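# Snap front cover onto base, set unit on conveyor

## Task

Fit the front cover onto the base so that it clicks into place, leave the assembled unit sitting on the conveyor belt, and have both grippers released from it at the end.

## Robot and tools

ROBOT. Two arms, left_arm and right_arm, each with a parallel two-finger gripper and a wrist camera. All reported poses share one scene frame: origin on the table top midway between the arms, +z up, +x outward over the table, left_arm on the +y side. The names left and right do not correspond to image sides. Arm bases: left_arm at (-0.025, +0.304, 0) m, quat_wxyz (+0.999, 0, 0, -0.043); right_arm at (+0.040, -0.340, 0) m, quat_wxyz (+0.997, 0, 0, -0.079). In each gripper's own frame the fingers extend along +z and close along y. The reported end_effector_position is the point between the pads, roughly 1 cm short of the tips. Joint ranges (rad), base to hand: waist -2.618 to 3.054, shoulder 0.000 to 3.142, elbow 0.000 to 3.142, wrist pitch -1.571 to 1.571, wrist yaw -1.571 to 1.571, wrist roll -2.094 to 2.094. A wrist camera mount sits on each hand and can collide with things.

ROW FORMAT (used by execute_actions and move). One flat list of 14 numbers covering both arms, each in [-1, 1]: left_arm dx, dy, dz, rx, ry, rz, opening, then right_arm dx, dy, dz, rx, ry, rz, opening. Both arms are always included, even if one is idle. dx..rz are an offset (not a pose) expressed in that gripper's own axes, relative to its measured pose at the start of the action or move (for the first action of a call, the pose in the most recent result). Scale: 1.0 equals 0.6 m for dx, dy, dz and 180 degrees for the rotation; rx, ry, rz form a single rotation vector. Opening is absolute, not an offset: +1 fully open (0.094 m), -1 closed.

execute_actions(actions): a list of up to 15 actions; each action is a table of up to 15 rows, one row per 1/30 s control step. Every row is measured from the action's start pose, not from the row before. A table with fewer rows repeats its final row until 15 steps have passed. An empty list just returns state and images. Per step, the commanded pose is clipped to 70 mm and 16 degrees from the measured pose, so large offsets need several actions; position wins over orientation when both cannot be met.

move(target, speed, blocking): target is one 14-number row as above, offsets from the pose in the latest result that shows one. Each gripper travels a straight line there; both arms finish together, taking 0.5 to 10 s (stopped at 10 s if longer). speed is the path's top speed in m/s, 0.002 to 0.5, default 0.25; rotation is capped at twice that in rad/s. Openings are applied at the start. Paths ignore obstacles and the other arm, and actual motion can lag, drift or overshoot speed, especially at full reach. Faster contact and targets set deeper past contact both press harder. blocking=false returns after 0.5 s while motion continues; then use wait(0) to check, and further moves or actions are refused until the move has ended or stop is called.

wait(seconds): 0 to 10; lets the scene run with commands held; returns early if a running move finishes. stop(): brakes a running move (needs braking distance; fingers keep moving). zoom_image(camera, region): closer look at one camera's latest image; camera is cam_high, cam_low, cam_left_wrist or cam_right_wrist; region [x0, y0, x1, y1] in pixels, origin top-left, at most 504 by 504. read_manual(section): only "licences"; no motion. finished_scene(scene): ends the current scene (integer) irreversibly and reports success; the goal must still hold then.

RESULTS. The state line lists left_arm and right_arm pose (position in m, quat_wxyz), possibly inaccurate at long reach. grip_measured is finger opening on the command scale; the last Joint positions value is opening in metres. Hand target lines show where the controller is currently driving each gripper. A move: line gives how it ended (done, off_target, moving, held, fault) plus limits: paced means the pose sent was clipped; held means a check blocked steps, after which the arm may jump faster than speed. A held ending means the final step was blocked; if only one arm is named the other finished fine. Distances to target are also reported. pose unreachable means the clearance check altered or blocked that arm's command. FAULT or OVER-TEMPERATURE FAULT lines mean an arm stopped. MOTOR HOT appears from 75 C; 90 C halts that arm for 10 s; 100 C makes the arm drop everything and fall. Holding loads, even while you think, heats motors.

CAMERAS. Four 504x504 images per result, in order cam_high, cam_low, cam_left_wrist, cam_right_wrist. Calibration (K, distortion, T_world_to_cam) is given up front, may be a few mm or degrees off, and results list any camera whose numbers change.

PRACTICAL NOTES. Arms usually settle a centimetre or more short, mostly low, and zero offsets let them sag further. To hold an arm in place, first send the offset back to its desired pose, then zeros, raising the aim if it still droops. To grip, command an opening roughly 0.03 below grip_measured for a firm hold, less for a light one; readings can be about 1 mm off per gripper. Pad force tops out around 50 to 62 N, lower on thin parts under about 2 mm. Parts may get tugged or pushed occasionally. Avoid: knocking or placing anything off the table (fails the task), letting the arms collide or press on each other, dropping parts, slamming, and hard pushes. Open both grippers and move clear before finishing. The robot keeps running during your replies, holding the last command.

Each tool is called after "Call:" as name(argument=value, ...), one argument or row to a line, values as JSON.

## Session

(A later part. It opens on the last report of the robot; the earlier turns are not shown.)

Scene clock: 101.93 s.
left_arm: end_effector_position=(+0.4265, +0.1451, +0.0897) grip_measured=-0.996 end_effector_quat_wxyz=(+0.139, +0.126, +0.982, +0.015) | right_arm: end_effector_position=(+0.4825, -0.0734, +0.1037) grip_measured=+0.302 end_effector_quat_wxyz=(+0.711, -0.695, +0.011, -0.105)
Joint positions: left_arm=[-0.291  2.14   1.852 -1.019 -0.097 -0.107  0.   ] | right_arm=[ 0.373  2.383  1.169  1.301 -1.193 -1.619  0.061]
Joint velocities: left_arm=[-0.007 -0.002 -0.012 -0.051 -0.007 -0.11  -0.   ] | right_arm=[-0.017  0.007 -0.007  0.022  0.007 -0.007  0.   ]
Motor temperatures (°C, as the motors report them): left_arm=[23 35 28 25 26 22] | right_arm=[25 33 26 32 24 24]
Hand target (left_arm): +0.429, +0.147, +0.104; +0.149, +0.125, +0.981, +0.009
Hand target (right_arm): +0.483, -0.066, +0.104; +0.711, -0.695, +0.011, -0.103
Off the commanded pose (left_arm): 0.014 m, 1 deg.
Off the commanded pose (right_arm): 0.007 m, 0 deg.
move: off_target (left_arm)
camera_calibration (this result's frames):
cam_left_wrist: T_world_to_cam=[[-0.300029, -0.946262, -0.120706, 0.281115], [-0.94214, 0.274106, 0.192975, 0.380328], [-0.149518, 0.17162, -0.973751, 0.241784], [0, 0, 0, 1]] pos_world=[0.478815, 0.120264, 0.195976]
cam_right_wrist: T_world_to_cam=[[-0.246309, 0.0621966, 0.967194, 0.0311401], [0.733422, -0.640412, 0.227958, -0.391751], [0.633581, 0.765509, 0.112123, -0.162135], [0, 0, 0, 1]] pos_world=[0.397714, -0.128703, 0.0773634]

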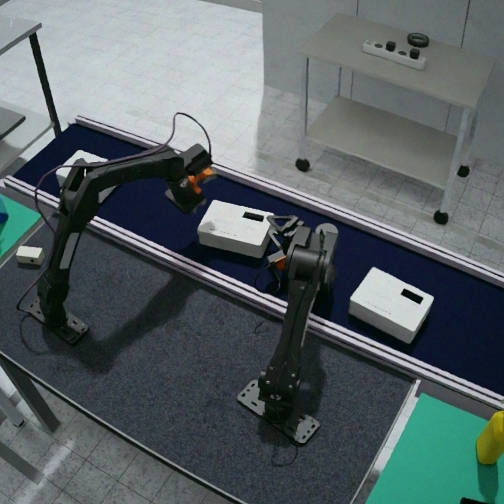

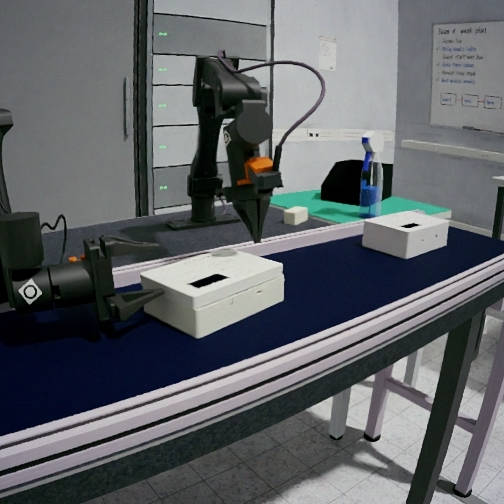

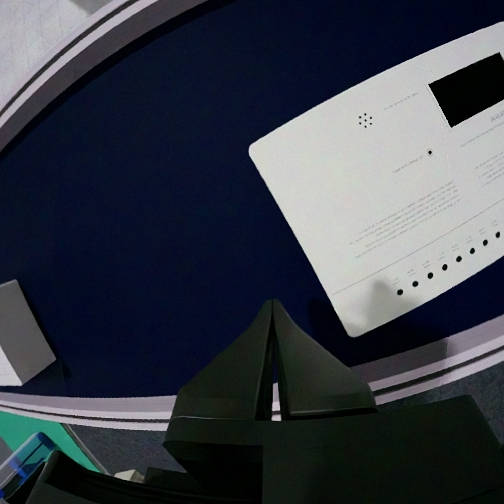

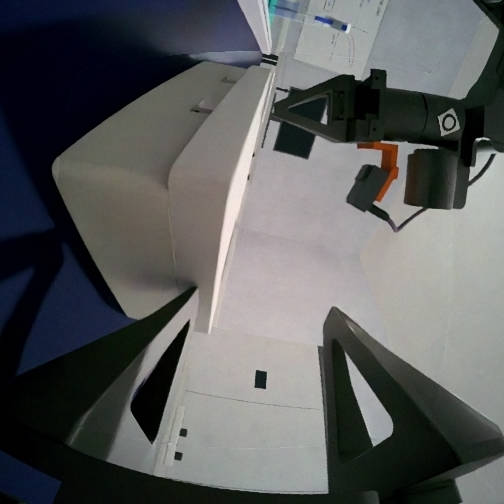

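Call:
move(
  target=[0.054,-0.092,-0.039,0,0,0,-1, 0,0,-0.08,0,0,0,0.3],
  speed=0.1,
)

Call:
move(
  target=[-0.037,-0.122,0.054,0,0,0,-1, 0,0,0,0,0,0,0.3],
  speed=0.08,
)

Call:
zoom_image(
  camera="cam_high",
  region=[150, 150, 350, 300],
)

Scene clock: 103.50 s.
left_arm: end_effector_position=(+0.3781, +0.0967, +0.0936) grip_measured=-0.996 end_effector_quat_wxyz=(+0.132, +0.131, +0.982, +0.010) | right_arm: end_effector_position=(+0.4797, -0.1174, +0.0984) grip_measured=+0.302 end_effector_quat_wxyz=(+0.709, -0.696, +0.007, -0.112)
Joint positions: left_arm=[-0.437  2.056  1.744 -1.02  -0.117 -0.243  0.   ] | right_arm=[ 0.271  2.383  1.119  1.376 -1.291 -1.609  0.061]
Joint velocities: left_arm=[-0.002 -0.002 -0.017 -0.051 -0.051 -0.007  0.   ] | right_arm=[ 0.007  0.007 -0.017  0.066  0.007 -0.037  0.   ]
Motor temperatures (°C, as the motors report them): left_arm=[23 35 28 25 26 22] | right_arm=[25 34 26 32 24 24]
Hand target (left_arm): +0.376, +0.099, +0.099; +0.138, +0.126, +0.982, +0.015
Hand target (right_arm): +0.476, -0.121, +0.102; +0.710, -0.696, +0.011, -0.105
Off the commanded pose (left_arm): 0.007 m, 1 deg.
Off the commanded pose (right_arm): 0.007 m, 1 deg.
move: done
camera_calibration (this result's frames):
cam_left_wrist: T_world_to_cam=[[-0.311867, -0.943931, -0.108319, 0.224364], [-0.936106, 0.28575, 0.205069, 0.342735], [-0.162619, 0.165352, -0.972735, 0.252171], [0, 0, 0, 1]] pos_world=[0.431816, 0.0721503, 0.199314]
cam_right_wrist: T_world_to_cam=[[-0.260954, 0.067264, 0.963005, 0.0464099], [0.726745, -0.642927, 0.24184, -0.415099], [0.635409, 0.762968, 0.11889, -0.127886], [0, 0, 0, 1]] pos_world=[0.395042, -0.172427, 0.0708988]

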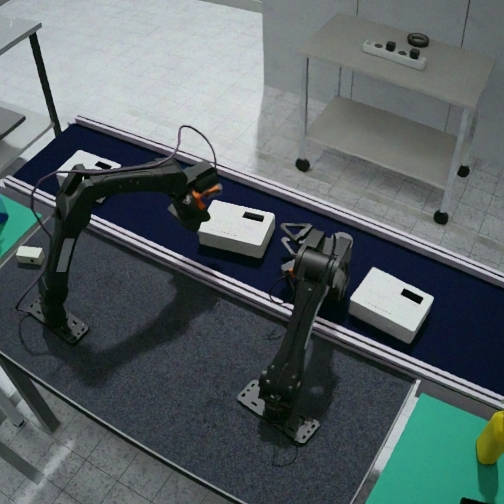

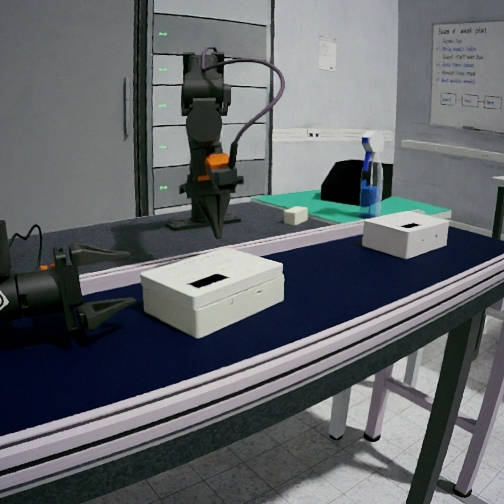

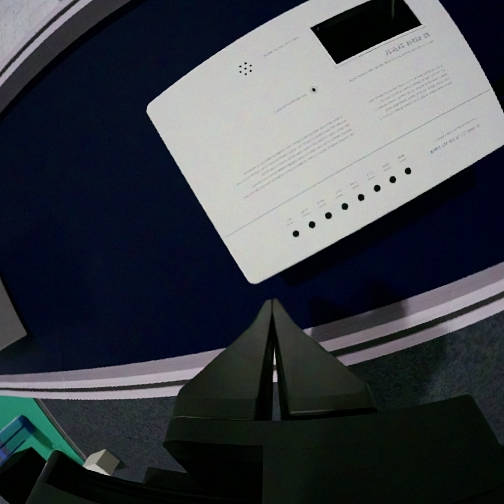

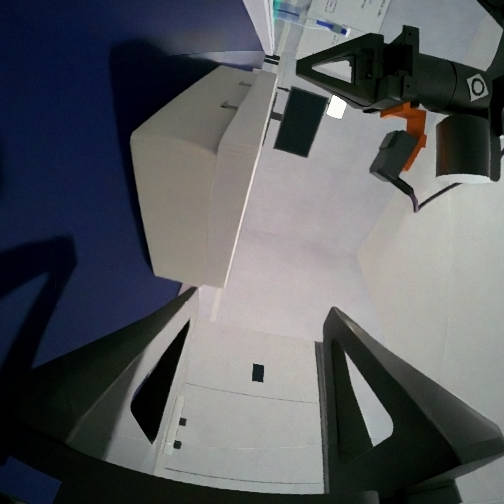

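Scene clock: 104.90 s.
left_arm: end_effector_position=(+0.3861, +0.0211, +0.0579) grip_measured=-0.996 end_effector_quat_wxyz=(+0.126, +0.134, +0.983, +0.003) | right_arm: end_effector_position=(+0.4797, -0.1174, +0.0984) grip_measured=+0.302 end_effector_quat_wxyz=(+0.709, -0.696, +0.007, -0.112)
Joint positions: left_arm=[-0.565  2.288  1.975 -1.038 -0.129 -0.364  0.   ] | right_arm=[ 0.271  2.383  1.119  1.376 -1.291 -1.609  0.061]
Joint velocities: left_arm=[-0.012 -0.002  0.017 -0.022 -0.051  0.007  0.   ] | right_arm=[-0.012  0.007  0.007  0.051  0.007  0.007  0.   ]
Motor temperatures (°C, as the motors report them): left_arm=[23 35 28 25 26 22] | right_arm=[25 34 26 33 24 24]
Hand target (left_arm): +0.388, +0.020, +0.062; +0.131, +0.131, +0.983, +0.009
Hand target (right_arm): +0.480, -0.117, +0.098; +0.709, -0.696, +0.007, -0.112
Off the commanded pose (left_arm): 0.007 m, 1 deg.
Off the commanded pose (right_arm): 0.000 m, 0 deg.
move: done
camera_calibration (this result's frames):
cam_left_wrist: T_world_to_cam=[[-0.320639, -0.942522, -0.0940404, 0.154165], [-0.93113, 0.295429, 0.213819, 0.376468], [-0.173747, 0.156123, -0.972336, 0.235703], [0, 0, 0, 1]] pos_world=[0.440924, -0.00271432, 0.163184]
cam_right_wrist: T_world_to_cam=[[-0.260954, 0.067264, 0.963005, 0.0464099], [0.726745, -0.642927, 0.24184, -0.415099], [0.635409, 0.762968, 0.11889, -0.127886], [0, 0, 0, 1]] pos_world=[0.395042, -0.172427, 0.0708988]

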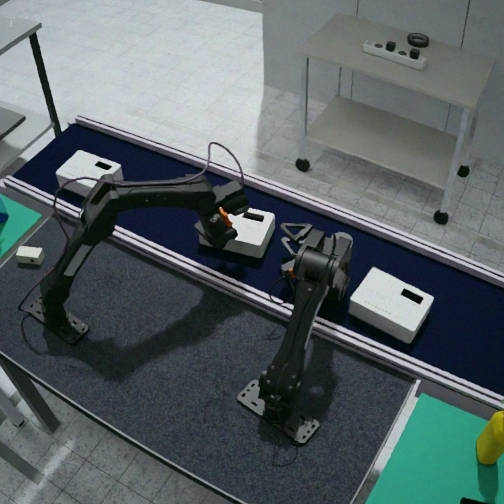

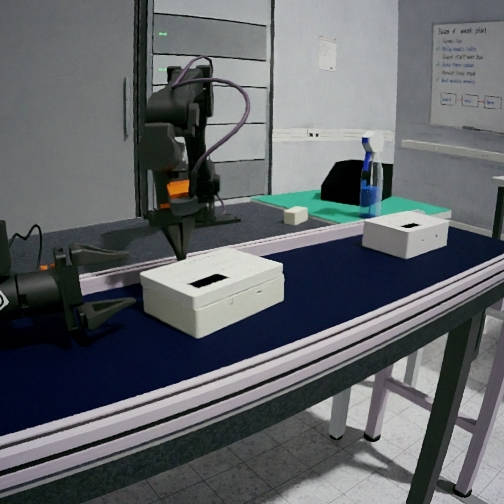

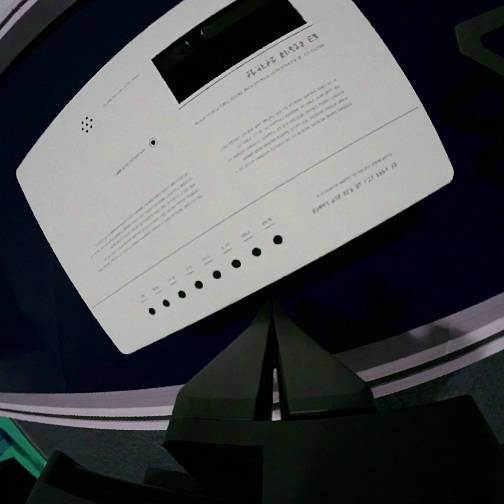

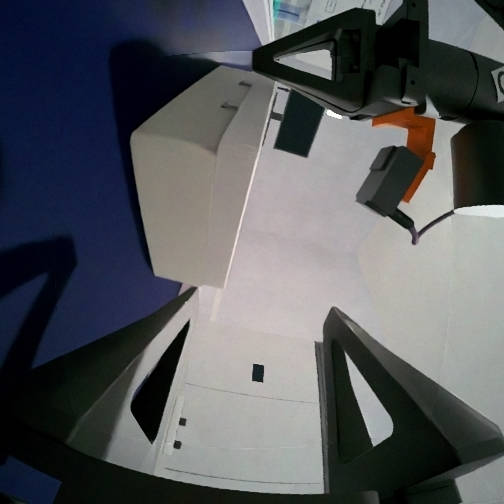

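Region (150, 150, 350, 300) of cam_high's 504x504 image, scaled by 2.520, with more detail than that image has; it fills the top 378 rows of this view, and the rest is white.

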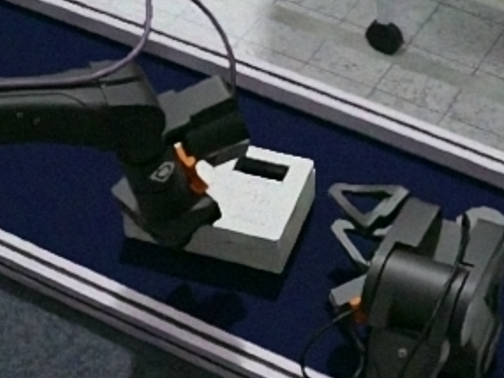

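Call:
move(
  target=[-0.033,0.015,-0.005,0,0,0,-1, 0,0,0,0,0,0,0.3],
  speed=0.03,
)

Call:
zoom_image(
  camera="cam_low",
  region=[120, 240, 300, 345],
)

Scene clock: 106.07 s.
left_arm: end_effector_position=(+0.3987, +0.0195, +0.0631) grip_measured=-0.996 end_effector_quat_wxyz=(+0.123, +0.138, +0.983, +0.001) | right_arm: end_effector_position=(+0.4797, -0.1174, +0.0984) grip_measured=+0.302 end_effector_quat_wxyz=(+0.709, -0.696, +0.007, -0.112)
Joint positions: left_arm=[-0.548  2.346  2.095 -1.103 -0.117 -0.341  0.   ] | right_arm=[ 0.271  2.383  1.119  1.376 -1.291 -1.609  0.061]
Joint velocities: left_arm=[ 0.002 -0.022  0.002 -0.066  0.007  0.007 -0.001] | right_arm=[-0.002 -0.002 -0.002  0.007  0.022  0.051 -0.001]
Motor temperatures (°C, as the motors report them): left_arm=[23 35 28 25 26 22] | right_arm=[25 34 26 33 24 24]
Hand target (left_arm): +0.406, +0.025, +0.066; +0.127, +0.135, +0.983, +0.003
Hand target (right_arm): +0.480, -0.117, +0.098; +0.709, -0.696, +0.007, -0.112
Off the commanded pose (left_arm): 0.010 m, 1 deg.
Off the commanded pose (right_arm): 0.000 m, 0 deg.
move: done
camera_calibration (this result's frames):
cam_left_wrist: T_world_to_cam=[[-0.329027, -0.940022, -0.0900029, 0.160282], [-0.927033, 0.30338, 0.220386, 0.385373], [-0.179862, 0.155949, -0.971252, 0.245477], [0, 0, 0, 1]] pos_world=[0.454142, -0.00452752, 0.167915]
cam_right_wrist: T_world_to_cam=[[-0.260954, 0.067264, 0.963005, 0.0464099], [0.726745, -0.642927, 0.24184, -0.415099], [0.635409, 0.762968, 0.11889, -0.127886], [0, 0, 0, 1]] pos_world=[0.395042, -0.172427, 0.0708988]

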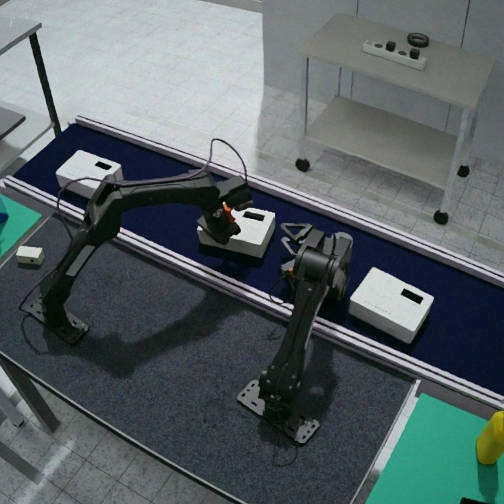

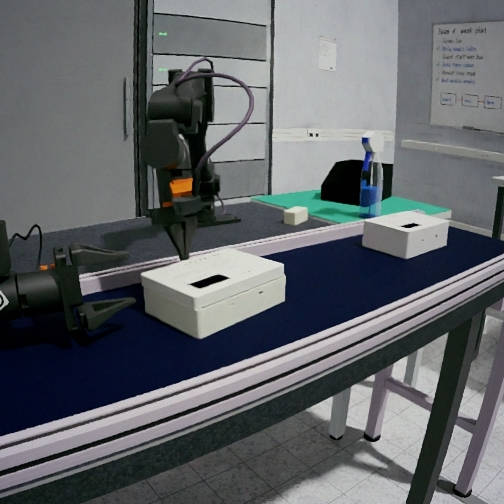

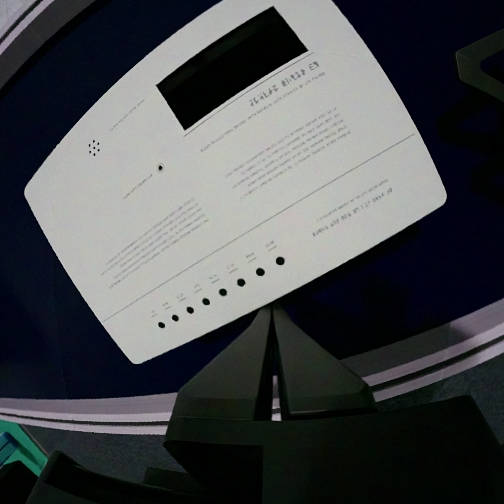

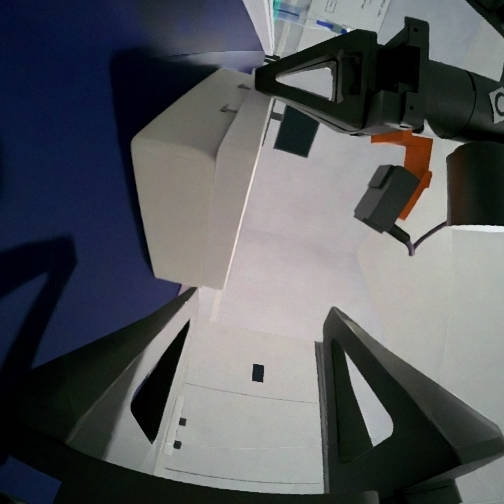

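Region (120, 240, 300, 345) of cam_low's 504x504 image, scaled by 2.800, with more detail than that image has; it fills the top 294 rows of this view, and the rest is white.

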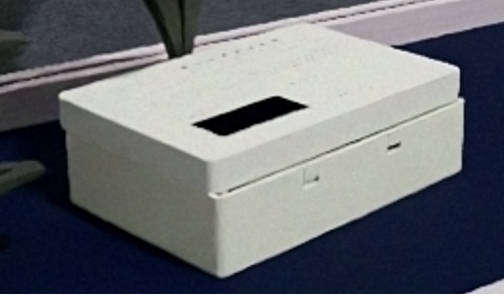

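Call:
move(
  target=[0.05,0,-0.06,0,0,0,-1, 0,0,0,0,0,0,0.3],
  speed=0.1,
)

Call:
zoom_image(
  camera="cam_right_wrist",
  region=[120, 40, 300, 180],
)

Call:
zoom_image(
  camera="cam_high",
  region=[180, 190, 290, 270],
)

Scene clock: 107.13 s.
left_arm: end_effector_position=(+0.3660, +0.0277, +0.0892) grip_measured=-0.996 end_effector_quat_wxyz=(+0.122, +0.140, +0.983, -0.002) | right_arm: end_effector_position=(+0.4797, -0.1174, +0.0984) grip_measured=+0.302 end_effector_quat_wxyz=(+0.709, -0.696, +0.007, -0.112)
Joint positions: left_arm=[-0.575  2.191  1.941 -1.104 -0.117 -0.364  0.   ] | right_arm=[ 0.271  2.383  1.119  1.376 -1.291 -1.609  0.061]
Joint velocities: left_arm=[-0.012 -0.002 -0.027  0.037  0.007 -0.022 -0.001] | right_arm=[ 0.007 -0.007 -0.007 -0.066 -0.051 -0.022  0.   ]
Motor temperatures (°C, as the motors report them): left_arm=[23 35 28 25 26 22] | right_arm=[25 34 26 33 24 24]
Hand target (left_arm): +0.362, +0.028, +0.091; +0.123, +0.138, +0.983, +0.001
Hand target (right_arm): +0.480, -0.117, +0.098; +0.709, -0.696, +0.007, -0.112
Off the commanded pose (left_arm): 0.004 m, 0 deg.
Off the commanded pose (right_arm): 0.000 m, 0 deg.
move: done
camera_calibration (this result's frames):
cam_left_wrist: T_world_to_cam=[[-0.332714, -0.939214, -0.084724, 0.160389], [-0.9255, 0.307968, 0.220467, 0.34614], [-0.180974, 0.151765, -0.971708, 0.264329], [0, 0, 0, 1]] pos_world=[0.421552, 0.00392382, 0.194127]
cam_right_wrist: T_world_to_cam=[[-0.260954, 0.067264, 0.963005, 0.0464099], [0.726745, -0.642927, 0.24184, -0.415099], [0.635409, 0.762968, 0.11889, -0.127886], [0, 0, 0, 1]] pos_world=[0.395042, -0.172427, 0.0708988]

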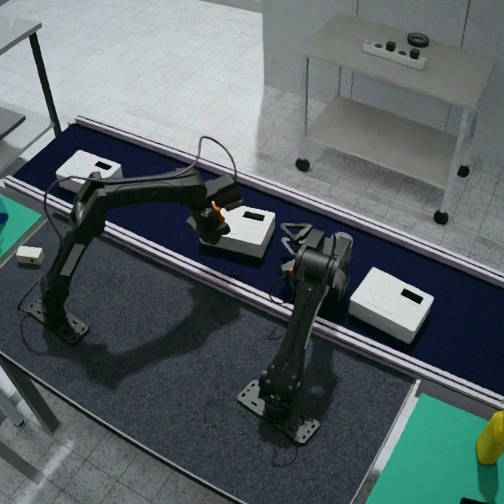

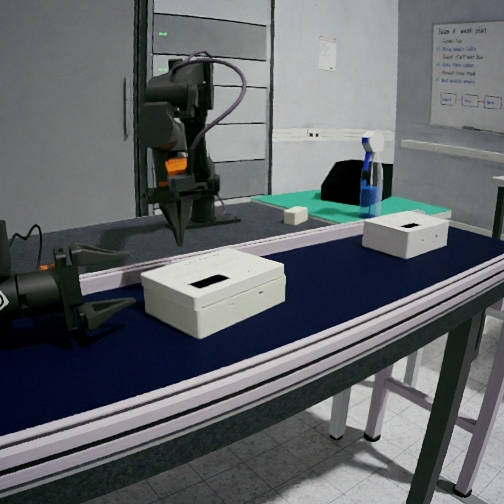

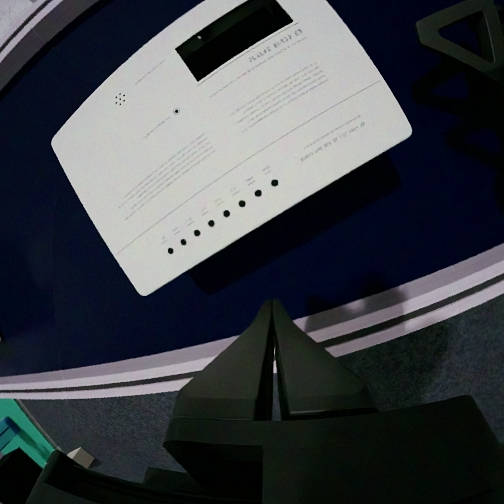

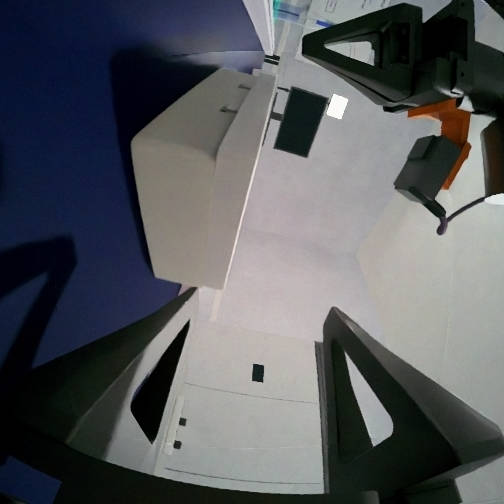

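Region (120, 40, 300, 180) of cam_right_wrist's 504x504 image, scaled by 2.800, with more detail than that image has.

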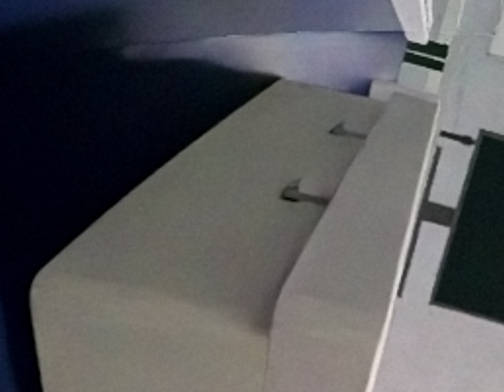

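Region (180, 190, 290, 270) of cam_high's 504x504 image, scaled by 4.582, with more detail than that image has; it fills the top 367 rows of this view, and the rest is white.

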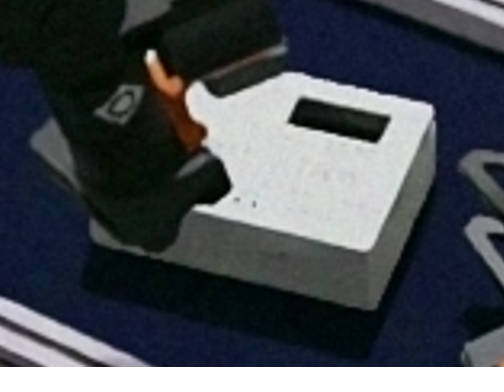

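Call:
move(
  target=[0,0,-0.05,0,0,0,-1, -0.105,-0.008,0,0,0,0,1],
  speed=0.08,
)

Call:
zoom_image(
  camera="cam_high",
  region=[150, 150, 350, 300],
)

Scene clock: 109.07 s.
left_arm: end_effector_position=(+0.3599, +0.0324, +0.1014) grip_measured=-0.996 end_effector_quat_wxyz=(+0.109, +0.140, +0.984, +0.006) | right_arm: end_effector_position=(+0.4224, -0.1110, +0.0931) grip_measured=+1.000 end_effector_quat_wxyz=(+0.709, -0.696, +0.004, -0.113)
Joint positions: left_arm=[-0.575  2.191  1.995 -1.189 -0.117 -0.366  0.   ] | right_arm=[ 0.306  2.302  0.86   1.546 -1.258 -1.623  0.094]
Joint velocities: left_arm=[ 0.007  0.002 -0.002 -0.022  0.022 -0.022 -0.   ] | right_arm=[ 0.002 -0.017 -0.022  0.095 -0.022  0.022  0.   ]
Motor temperatures (°C, as the motors report them): left_arm=[23 35 28 25 26 22] | right_arm=[25 34 26 33 24 24]
Hand target (left_arm): +0.359, +0.028, +0.118; +0.122, +0.140, +0.983, -0.002
Hand target (right_arm): +0.418, -0.107, +0.095; +0.710, -0.696, +0.007, -0.112
Off the commanded pose (left_arm): 0.017 m, 2 deg.
Off the commanded pose (right_arm): 0.006 m, 0 deg.
move: off_target (left_arm)
camera_calibration (this result's frames):
cam_left_wrist: T_world_to_cam=[[-0.333855, -0.937914, -0.0941144, 0.165154], [-0.920105, 0.302557, 0.248729, 0.331729], [-0.204812, 0.169635, -0.96399, 0.281526], [0, 0, 0, 1]] pos_world=[0.418023, 0.00677716, 0.204421]
cam_right_wrist: T_world_to_cam=[[-0.266424, 0.0663466, 0.96157, 0.0384897], [0.726961, -0.641231, 0.245664, -0.368307], [0.632887, 0.764474, 0.122608, -0.0949017], [0, 0, 0, 1]] pos_world=[0.338061, -0.166174, 0.0651049]

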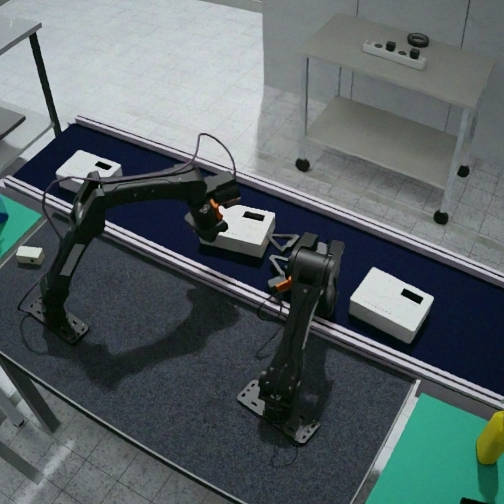

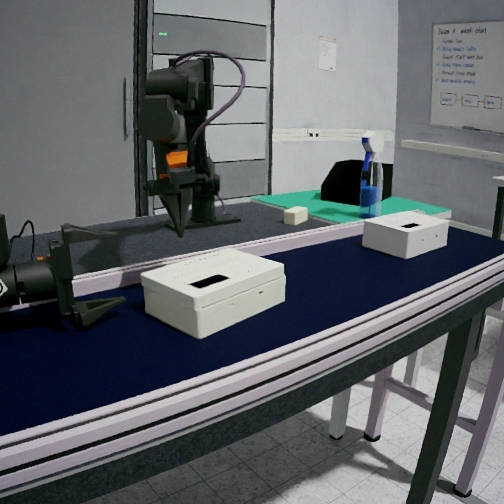

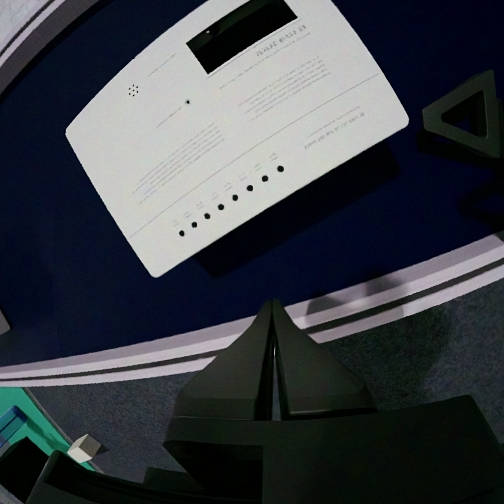

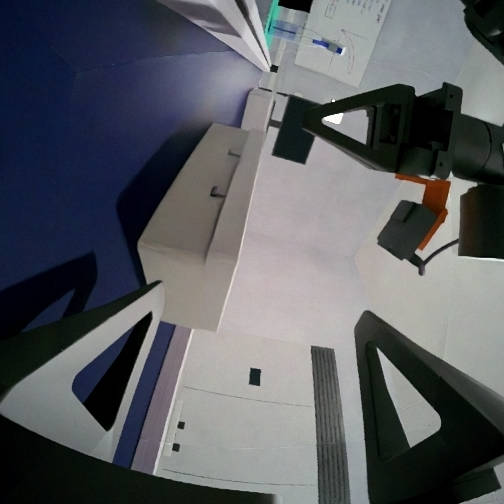

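Region (150, 150, 350, 300) of cam_high's 504x504 image, scaled by 2.520, with more detail than that image has; it fills the top 378 rows of this view, and the rest is white.

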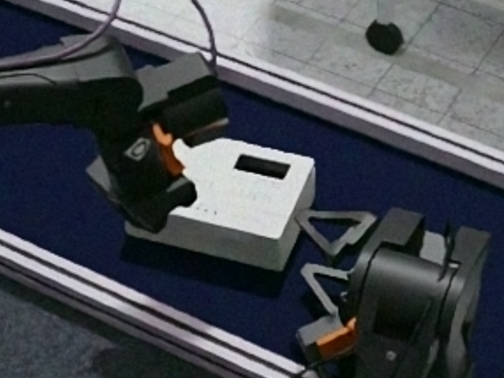

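Call:
move(
  target=[0,0,0,0,0,0,-1, 0,0,0.045,0,0,0,1],
  speed=0.03,
)

Call:
zoom_image(
  camera="cam_high",
  region=[150, 150, 350, 300],
)

Scene clock: 111.37 s.
left_arm: end_effector_position=(+0.3596, +0.0327, +0.1013) grip_measured=-0.996 end_effector_quat_wxyz=(+0.108, +0.141, +0.984, +0.006) | right_arm: end_effector_position=(+0.4206, -0.0892, +0.0942) grip_measured=+1.000 end_effector_quat_wxyz=(+0.710, -0.695, +0.001, -0.113)
Joint positions: left_arm=[-0.575  2.191  1.995 -1.191 -0.117 -0.366  0.   ] | right_arm=[ 0.366  2.302  0.873  1.527 -1.203 -1.637  0.094]
Joint velocities: left_arm=[-0.002  0.007  0.012 -0.022  0.007  0.051  0.   ] | right_arm=[-0.002 -0.007  0.007 -0.037 -0.037 -0.007  0.   ]
Motor temperatures (°C, as the motors report them): left_arm=[23 35 28 25 26 22] | right_arm=[25 34 26 33 24 24]
Hand target (left_arm): +0.360, +0.032, +0.101; +0.109, +0.140, +0.984, +0.006
Hand target (right_arm): +0.426, -0.084, +0.094; +0.710, -0.695, +0.004, -0.113
Off the commanded pose (left_arm): 0.000 m, 0 deg.
Off the commanded pose (right_arm): 0.008 m, 0 deg.
move: done
camera_calibration (this result's frames):
cam_left_wrist: T_world_to_cam=[[-0.333997, -0.937804, -0.094708, 0.165398], [-0.919729, 0.302265, 0.250469, 0.331025], [-0.206264, 0.170762, -0.963481, 0.281754], [0, 0, 0, 1]] pos_world=[0.417812, 0.00694121, 0.204218]
cam_right_wrist: T_world_to_cam=[[-0.272645, 0.0632099, 0.960036, 0.0379123], [0.728239, -0.638543, 0.248859, -0.353937], [0.628754, 0.766986, 0.128064, -0.109108], [0, 0, 0, 1]] pos_world=[0.33669, -0.144717, 0.0656559]

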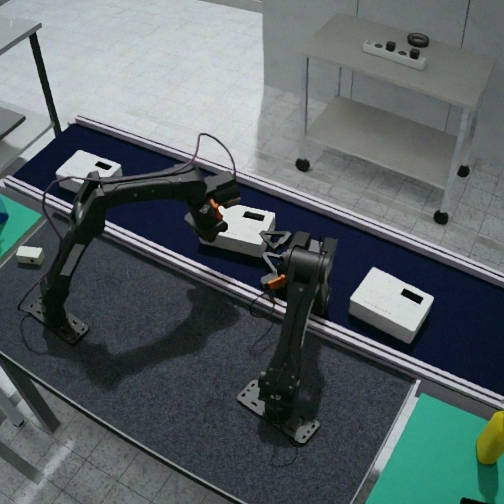

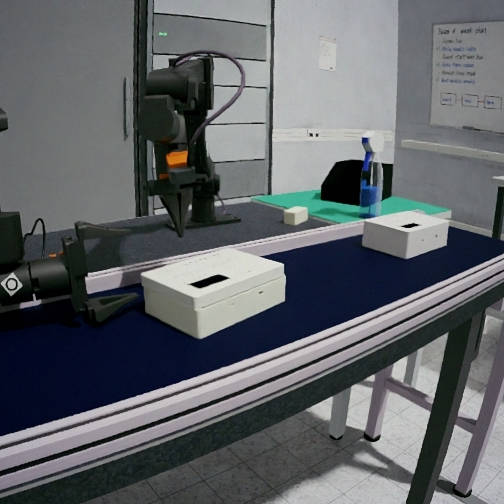

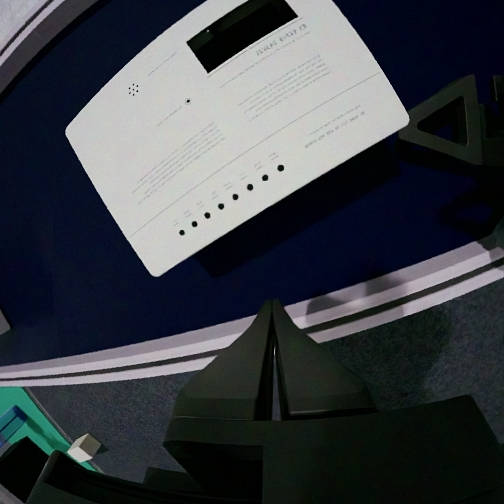

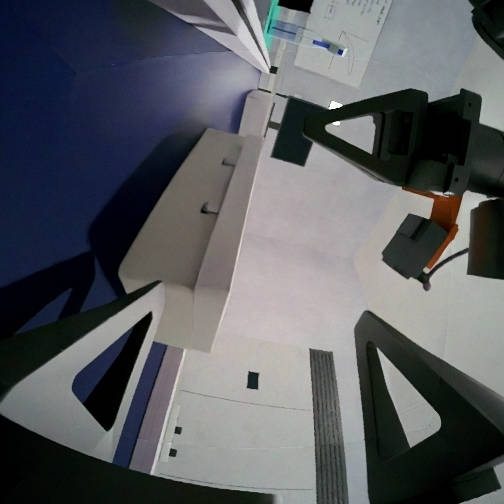

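Region (150, 150, 350, 300) of cam_high's 504x504 image, scaled by 2.520, with more detail than that image has; it fills the top 378 rows of this view, and the rest is white.

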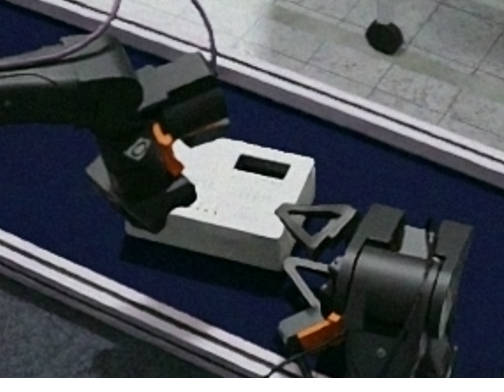

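Call:
execute_actions(
  actions=[],
)

Scene clock: 111.77 s.
left_arm: end_effector_position=(+0.3596, +0.0327, +0.1013) grip_measured=-0.996 end_effector_quat_wxyz=(+0.108, +0.141, +0.984, +0.006) | right_arm: end_effector_position=(+0.4209, -0.0892, +0.0939) grip_measured=+1.000 end_effector_quat_wxyz=(+0.710, -0.695, +0.002, -0.113)
Joint positions: left_arm=[-0.575  2.191  1.995 -1.191 -0.117 -0.366  0.   ] | right_arm=[ 0.366  2.302  0.873  1.524 -1.201 -1.638  0.094]
Joint velocities: left_arm=[-0.007 -0.027  0.002 -0.022 -0.037  0.022  0.001] | right_arm=[-0.032  0.007 -0.032 -0.037  0.007 -0.022  0.   ]
Motor temperatures (°C, as the motors report them): left_arm=[23 35 28 25 26 22] | right_arm=[25 33 26 33 24 24]
Hand target (left_arm): +0.360, +0.032, +0.101; +0.109, +0.140, +0.984, +0.006
Hand target (right_arm): +0.426, -0.084, +0.094; +0.710, -0.695, +0.004, -0.113
Off the commanded pose (left_arm): 0.000 m, 0 deg.
Off the commanded pose (right_arm): 0.008 m, 0 deg.
camera_calibration (this result's frames):
cam_left_wrist: T_world_to_cam=[[-0.333997, -0.937804, -0.094708, 0.165398], [-0.919729, 0.302265, 0.250469, 0.331025], [-0.206264, 0.170762, -0.963481, 0.281754], [0, 0, 0, 1]] pos_world=[0.417812, 0.00694121, 0.204218]
cam_right_wrist: T_world_to_cam=[[-0.270372, 0.0642106, 0.960612, 0.0374456], [0.727814, -0.639517, 0.247597, -0.353877], [0.630227, 0.76609, 0.126175, -0.109745], [0, 0, 0, 1]] pos_world=[0.336845, -0.14464, 0.0654951]

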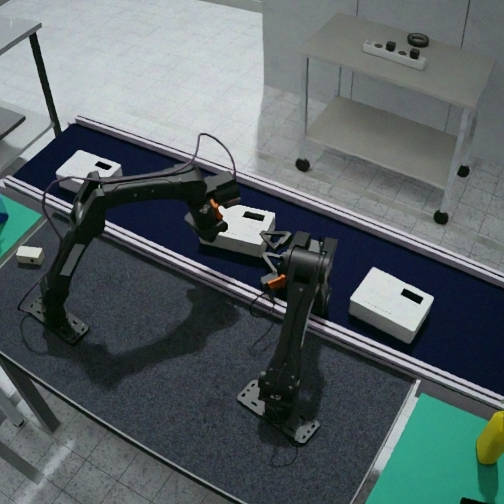

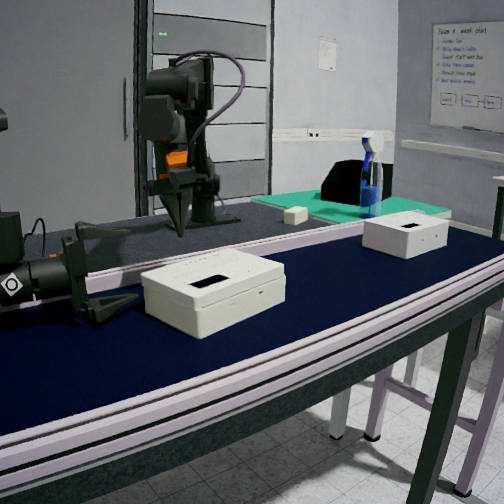

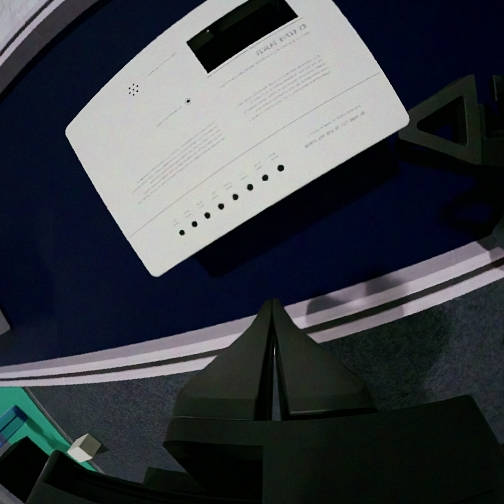

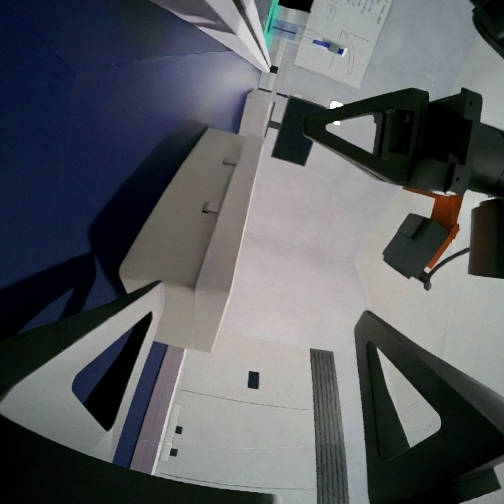

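Call:
move(
  target=[0,0,0,0,0,0,-1, 0,0,0.02,0,0,0,1],
  speed=0.05,
)

Call:
move(
  target=[0,0,0,0,0,0,-1, 0,0,0,0,0,0,0.55],
  speed=0.05,
)

Scene clock: 112.77 s.
left_arm: end_effector_position=(+0.3596, +0.0327, +0.1013) grip_measured=-0.996 end_effector_quat_wxyz=(+0.108, +0.141, +0.984, +0.006) | right_arm: end_effector_position=(+0.4185, -0.0820, +0.0941) grip_measured=+1.000 end_effector_quat_wxyz=(+0.711, -0.694, -0.001, -0.113)
Joint positions: left_arm=[-0.575  2.191  1.995 -1.191 -0.117 -0.366  0.   ] | right_arm=[ 0.386  2.302  0.873  1.524 -1.186 -1.642  0.094]
Joint velocities: left_arm=[ 0.007  0.002 -0.027 -0.037  0.007  0.007 -0.001] | right_arm=[-0.012  0.002 -0.002 -0.007 -0.007 -0.051  0.   ]
Motor temperatures (°C, as the motors report them): left_arm=[23 35 28 25 26 22] | right_arm=[25 33 26 33 24 24]
Hand target (left_arm): +0.360, +0.033, +0.101; +0.108, +0.141, +0.984, +0.006
Hand target (right_arm): +0.423, -0.078, +0.094; +0.710, -0.695, +0.002, -0.113
Off the commanded pose (left_arm): 0.000 m, 0 deg.
Off the commanded pose (right_arm): 0.006 m, 0 deg.
move: done
camera_calibration (this result's frames):
cam_left_wrist: T_world_to_cam=[[-0.333997, -0.937804, -0.094708, 0.165398], [-0.919729, 0.302265, 0.250469, 0.331025], [-0.206264, 0.170762, -0.963481, 0.281754], [0, 0, 0, 1]] pos_world=[0.417812, 0.00694121, 0.204218]
cam_right_wrist: T_world_to_cam=[[-0.274326, 0.0622301, 0.959621, 0.0376805], [0.729735, -0.636432, 0.249881, -0.348328], [0.626284, 0.768818, 0.129179, -0.112209], [0, 0, 0, 1]] pos_world=[0.334799, -0.137764, 0.0653765]

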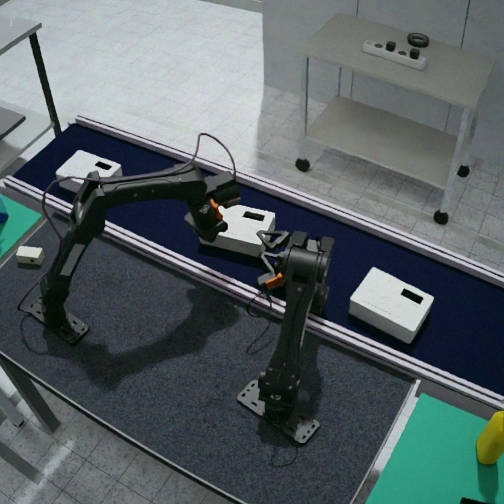

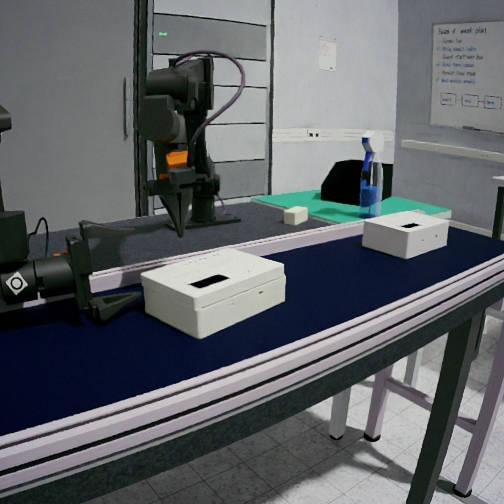

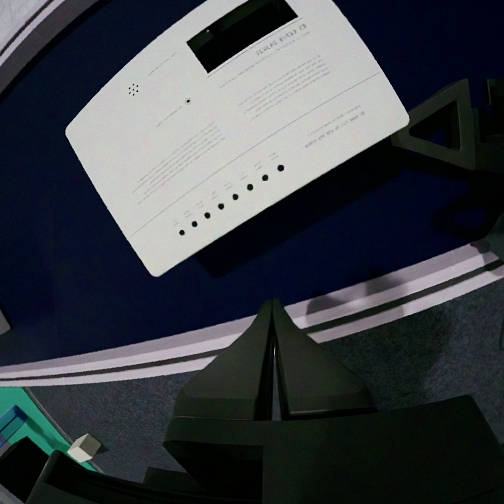

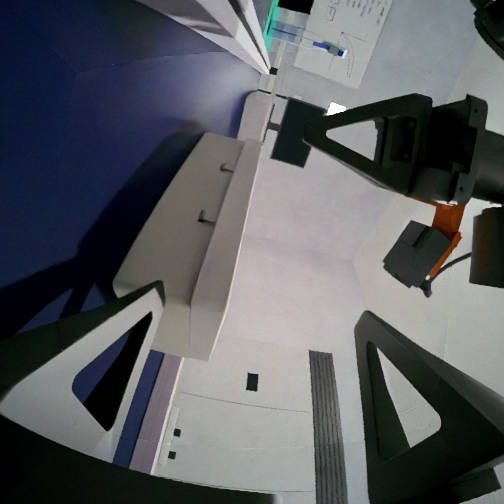

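Scene clock: 113.27 s.
left_arm: end_effector_position=(+0.3596, +0.0327, +0.1013) grip_measured=-0.996 end_effector_quat_wxyz=(+0.108, +0.141, +0.984, +0.006) | right_arm: end_effector_position=(+0.4185, -0.0820, +0.0941) grip_measured=+0.552 end_effector_quat_wxyz=(+0.711, -0.694, -0.001, -0.113)
Joint positions: left_arm=[-0.575  2.191  1.995 -1.191 -0.117 -0.366  0.   ] | right_arm=[ 0.386  2.302  0.873  1.524 -1.186 -1.642  0.073]
Joint velocities: left_arm=[-0.012  0.002 -0.007 -0.037  0.051 -0.022  0.001] | right_arm=[ 0.007 -0.012 -0.022 -0.007  0.007  0.066 -0.   ]
Motor temperatures (°C, as the motors report them): left_arm=[23 35 28 25 26 22] | right_arm=[25 33 26 33 24 24]
Hand target (left_arm): +0.360, +0.033, +0.101; +0.108, +0.141, +0.984, +0.006
Hand target (right_arm): +0.418, -0.082, +0.094; +0.711, -0.694, -0.001, -0.113
Off the commanded pose (left_arm): 0.000 m, 0 deg.
Off the commanded pose (right_arm): 0.000 m, 0 deg.
move: done
camera_calibration (this result's frames):
cam_left_wrist: T_world_to_cam=[[-0.333997, -0.937804, -0.094708, 0.165398], [-0.919729, 0.302265, 0.250469, 0.331025], [-0.206264, 0.170762, -0.963481, 0.281754], [0, 0, 0, 1]] pos_world=[0.417812, 0.00694121, 0.204218]
cam_right_wrist: T_world_to_cam=[[-0.274326, 0.0622301, 0.959621, 0.0376805], [0.729735, -0.636432, 0.249881, -0.348328], [0.626284, 0.768818, 0.129179, -0.112209], [0, 0, 0, 1]] pos_world=[0.334799, -0.137764, 0.0653765]

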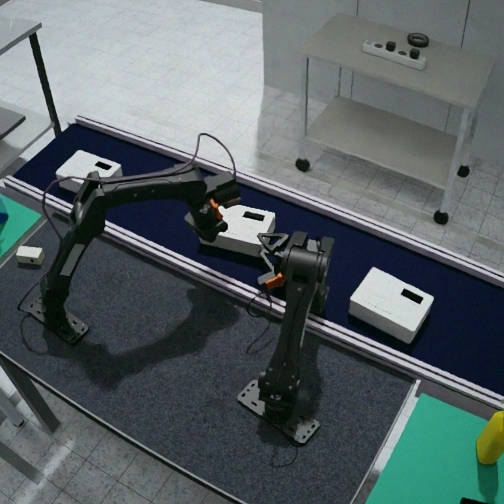

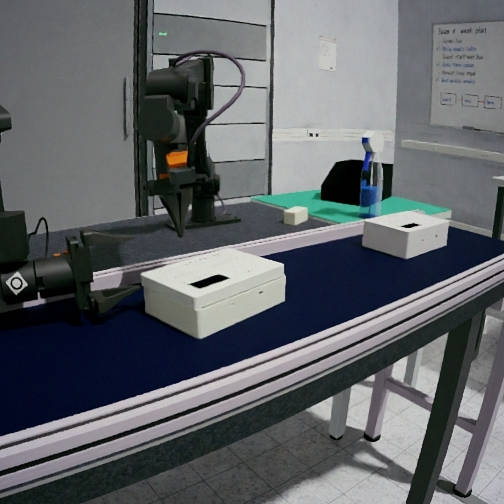

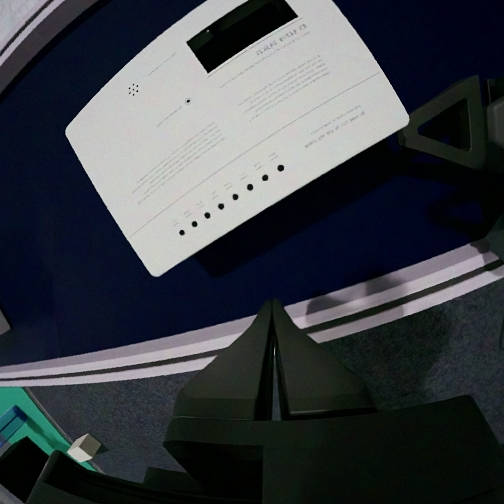

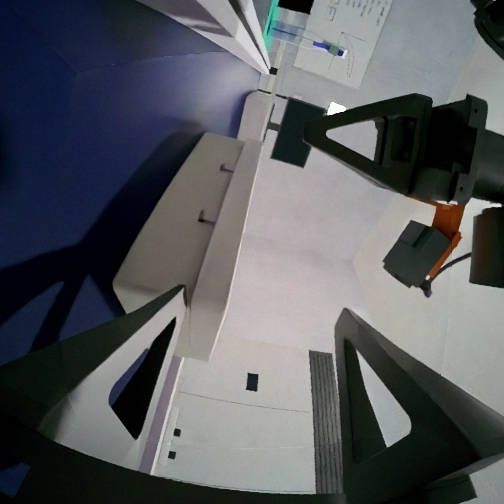

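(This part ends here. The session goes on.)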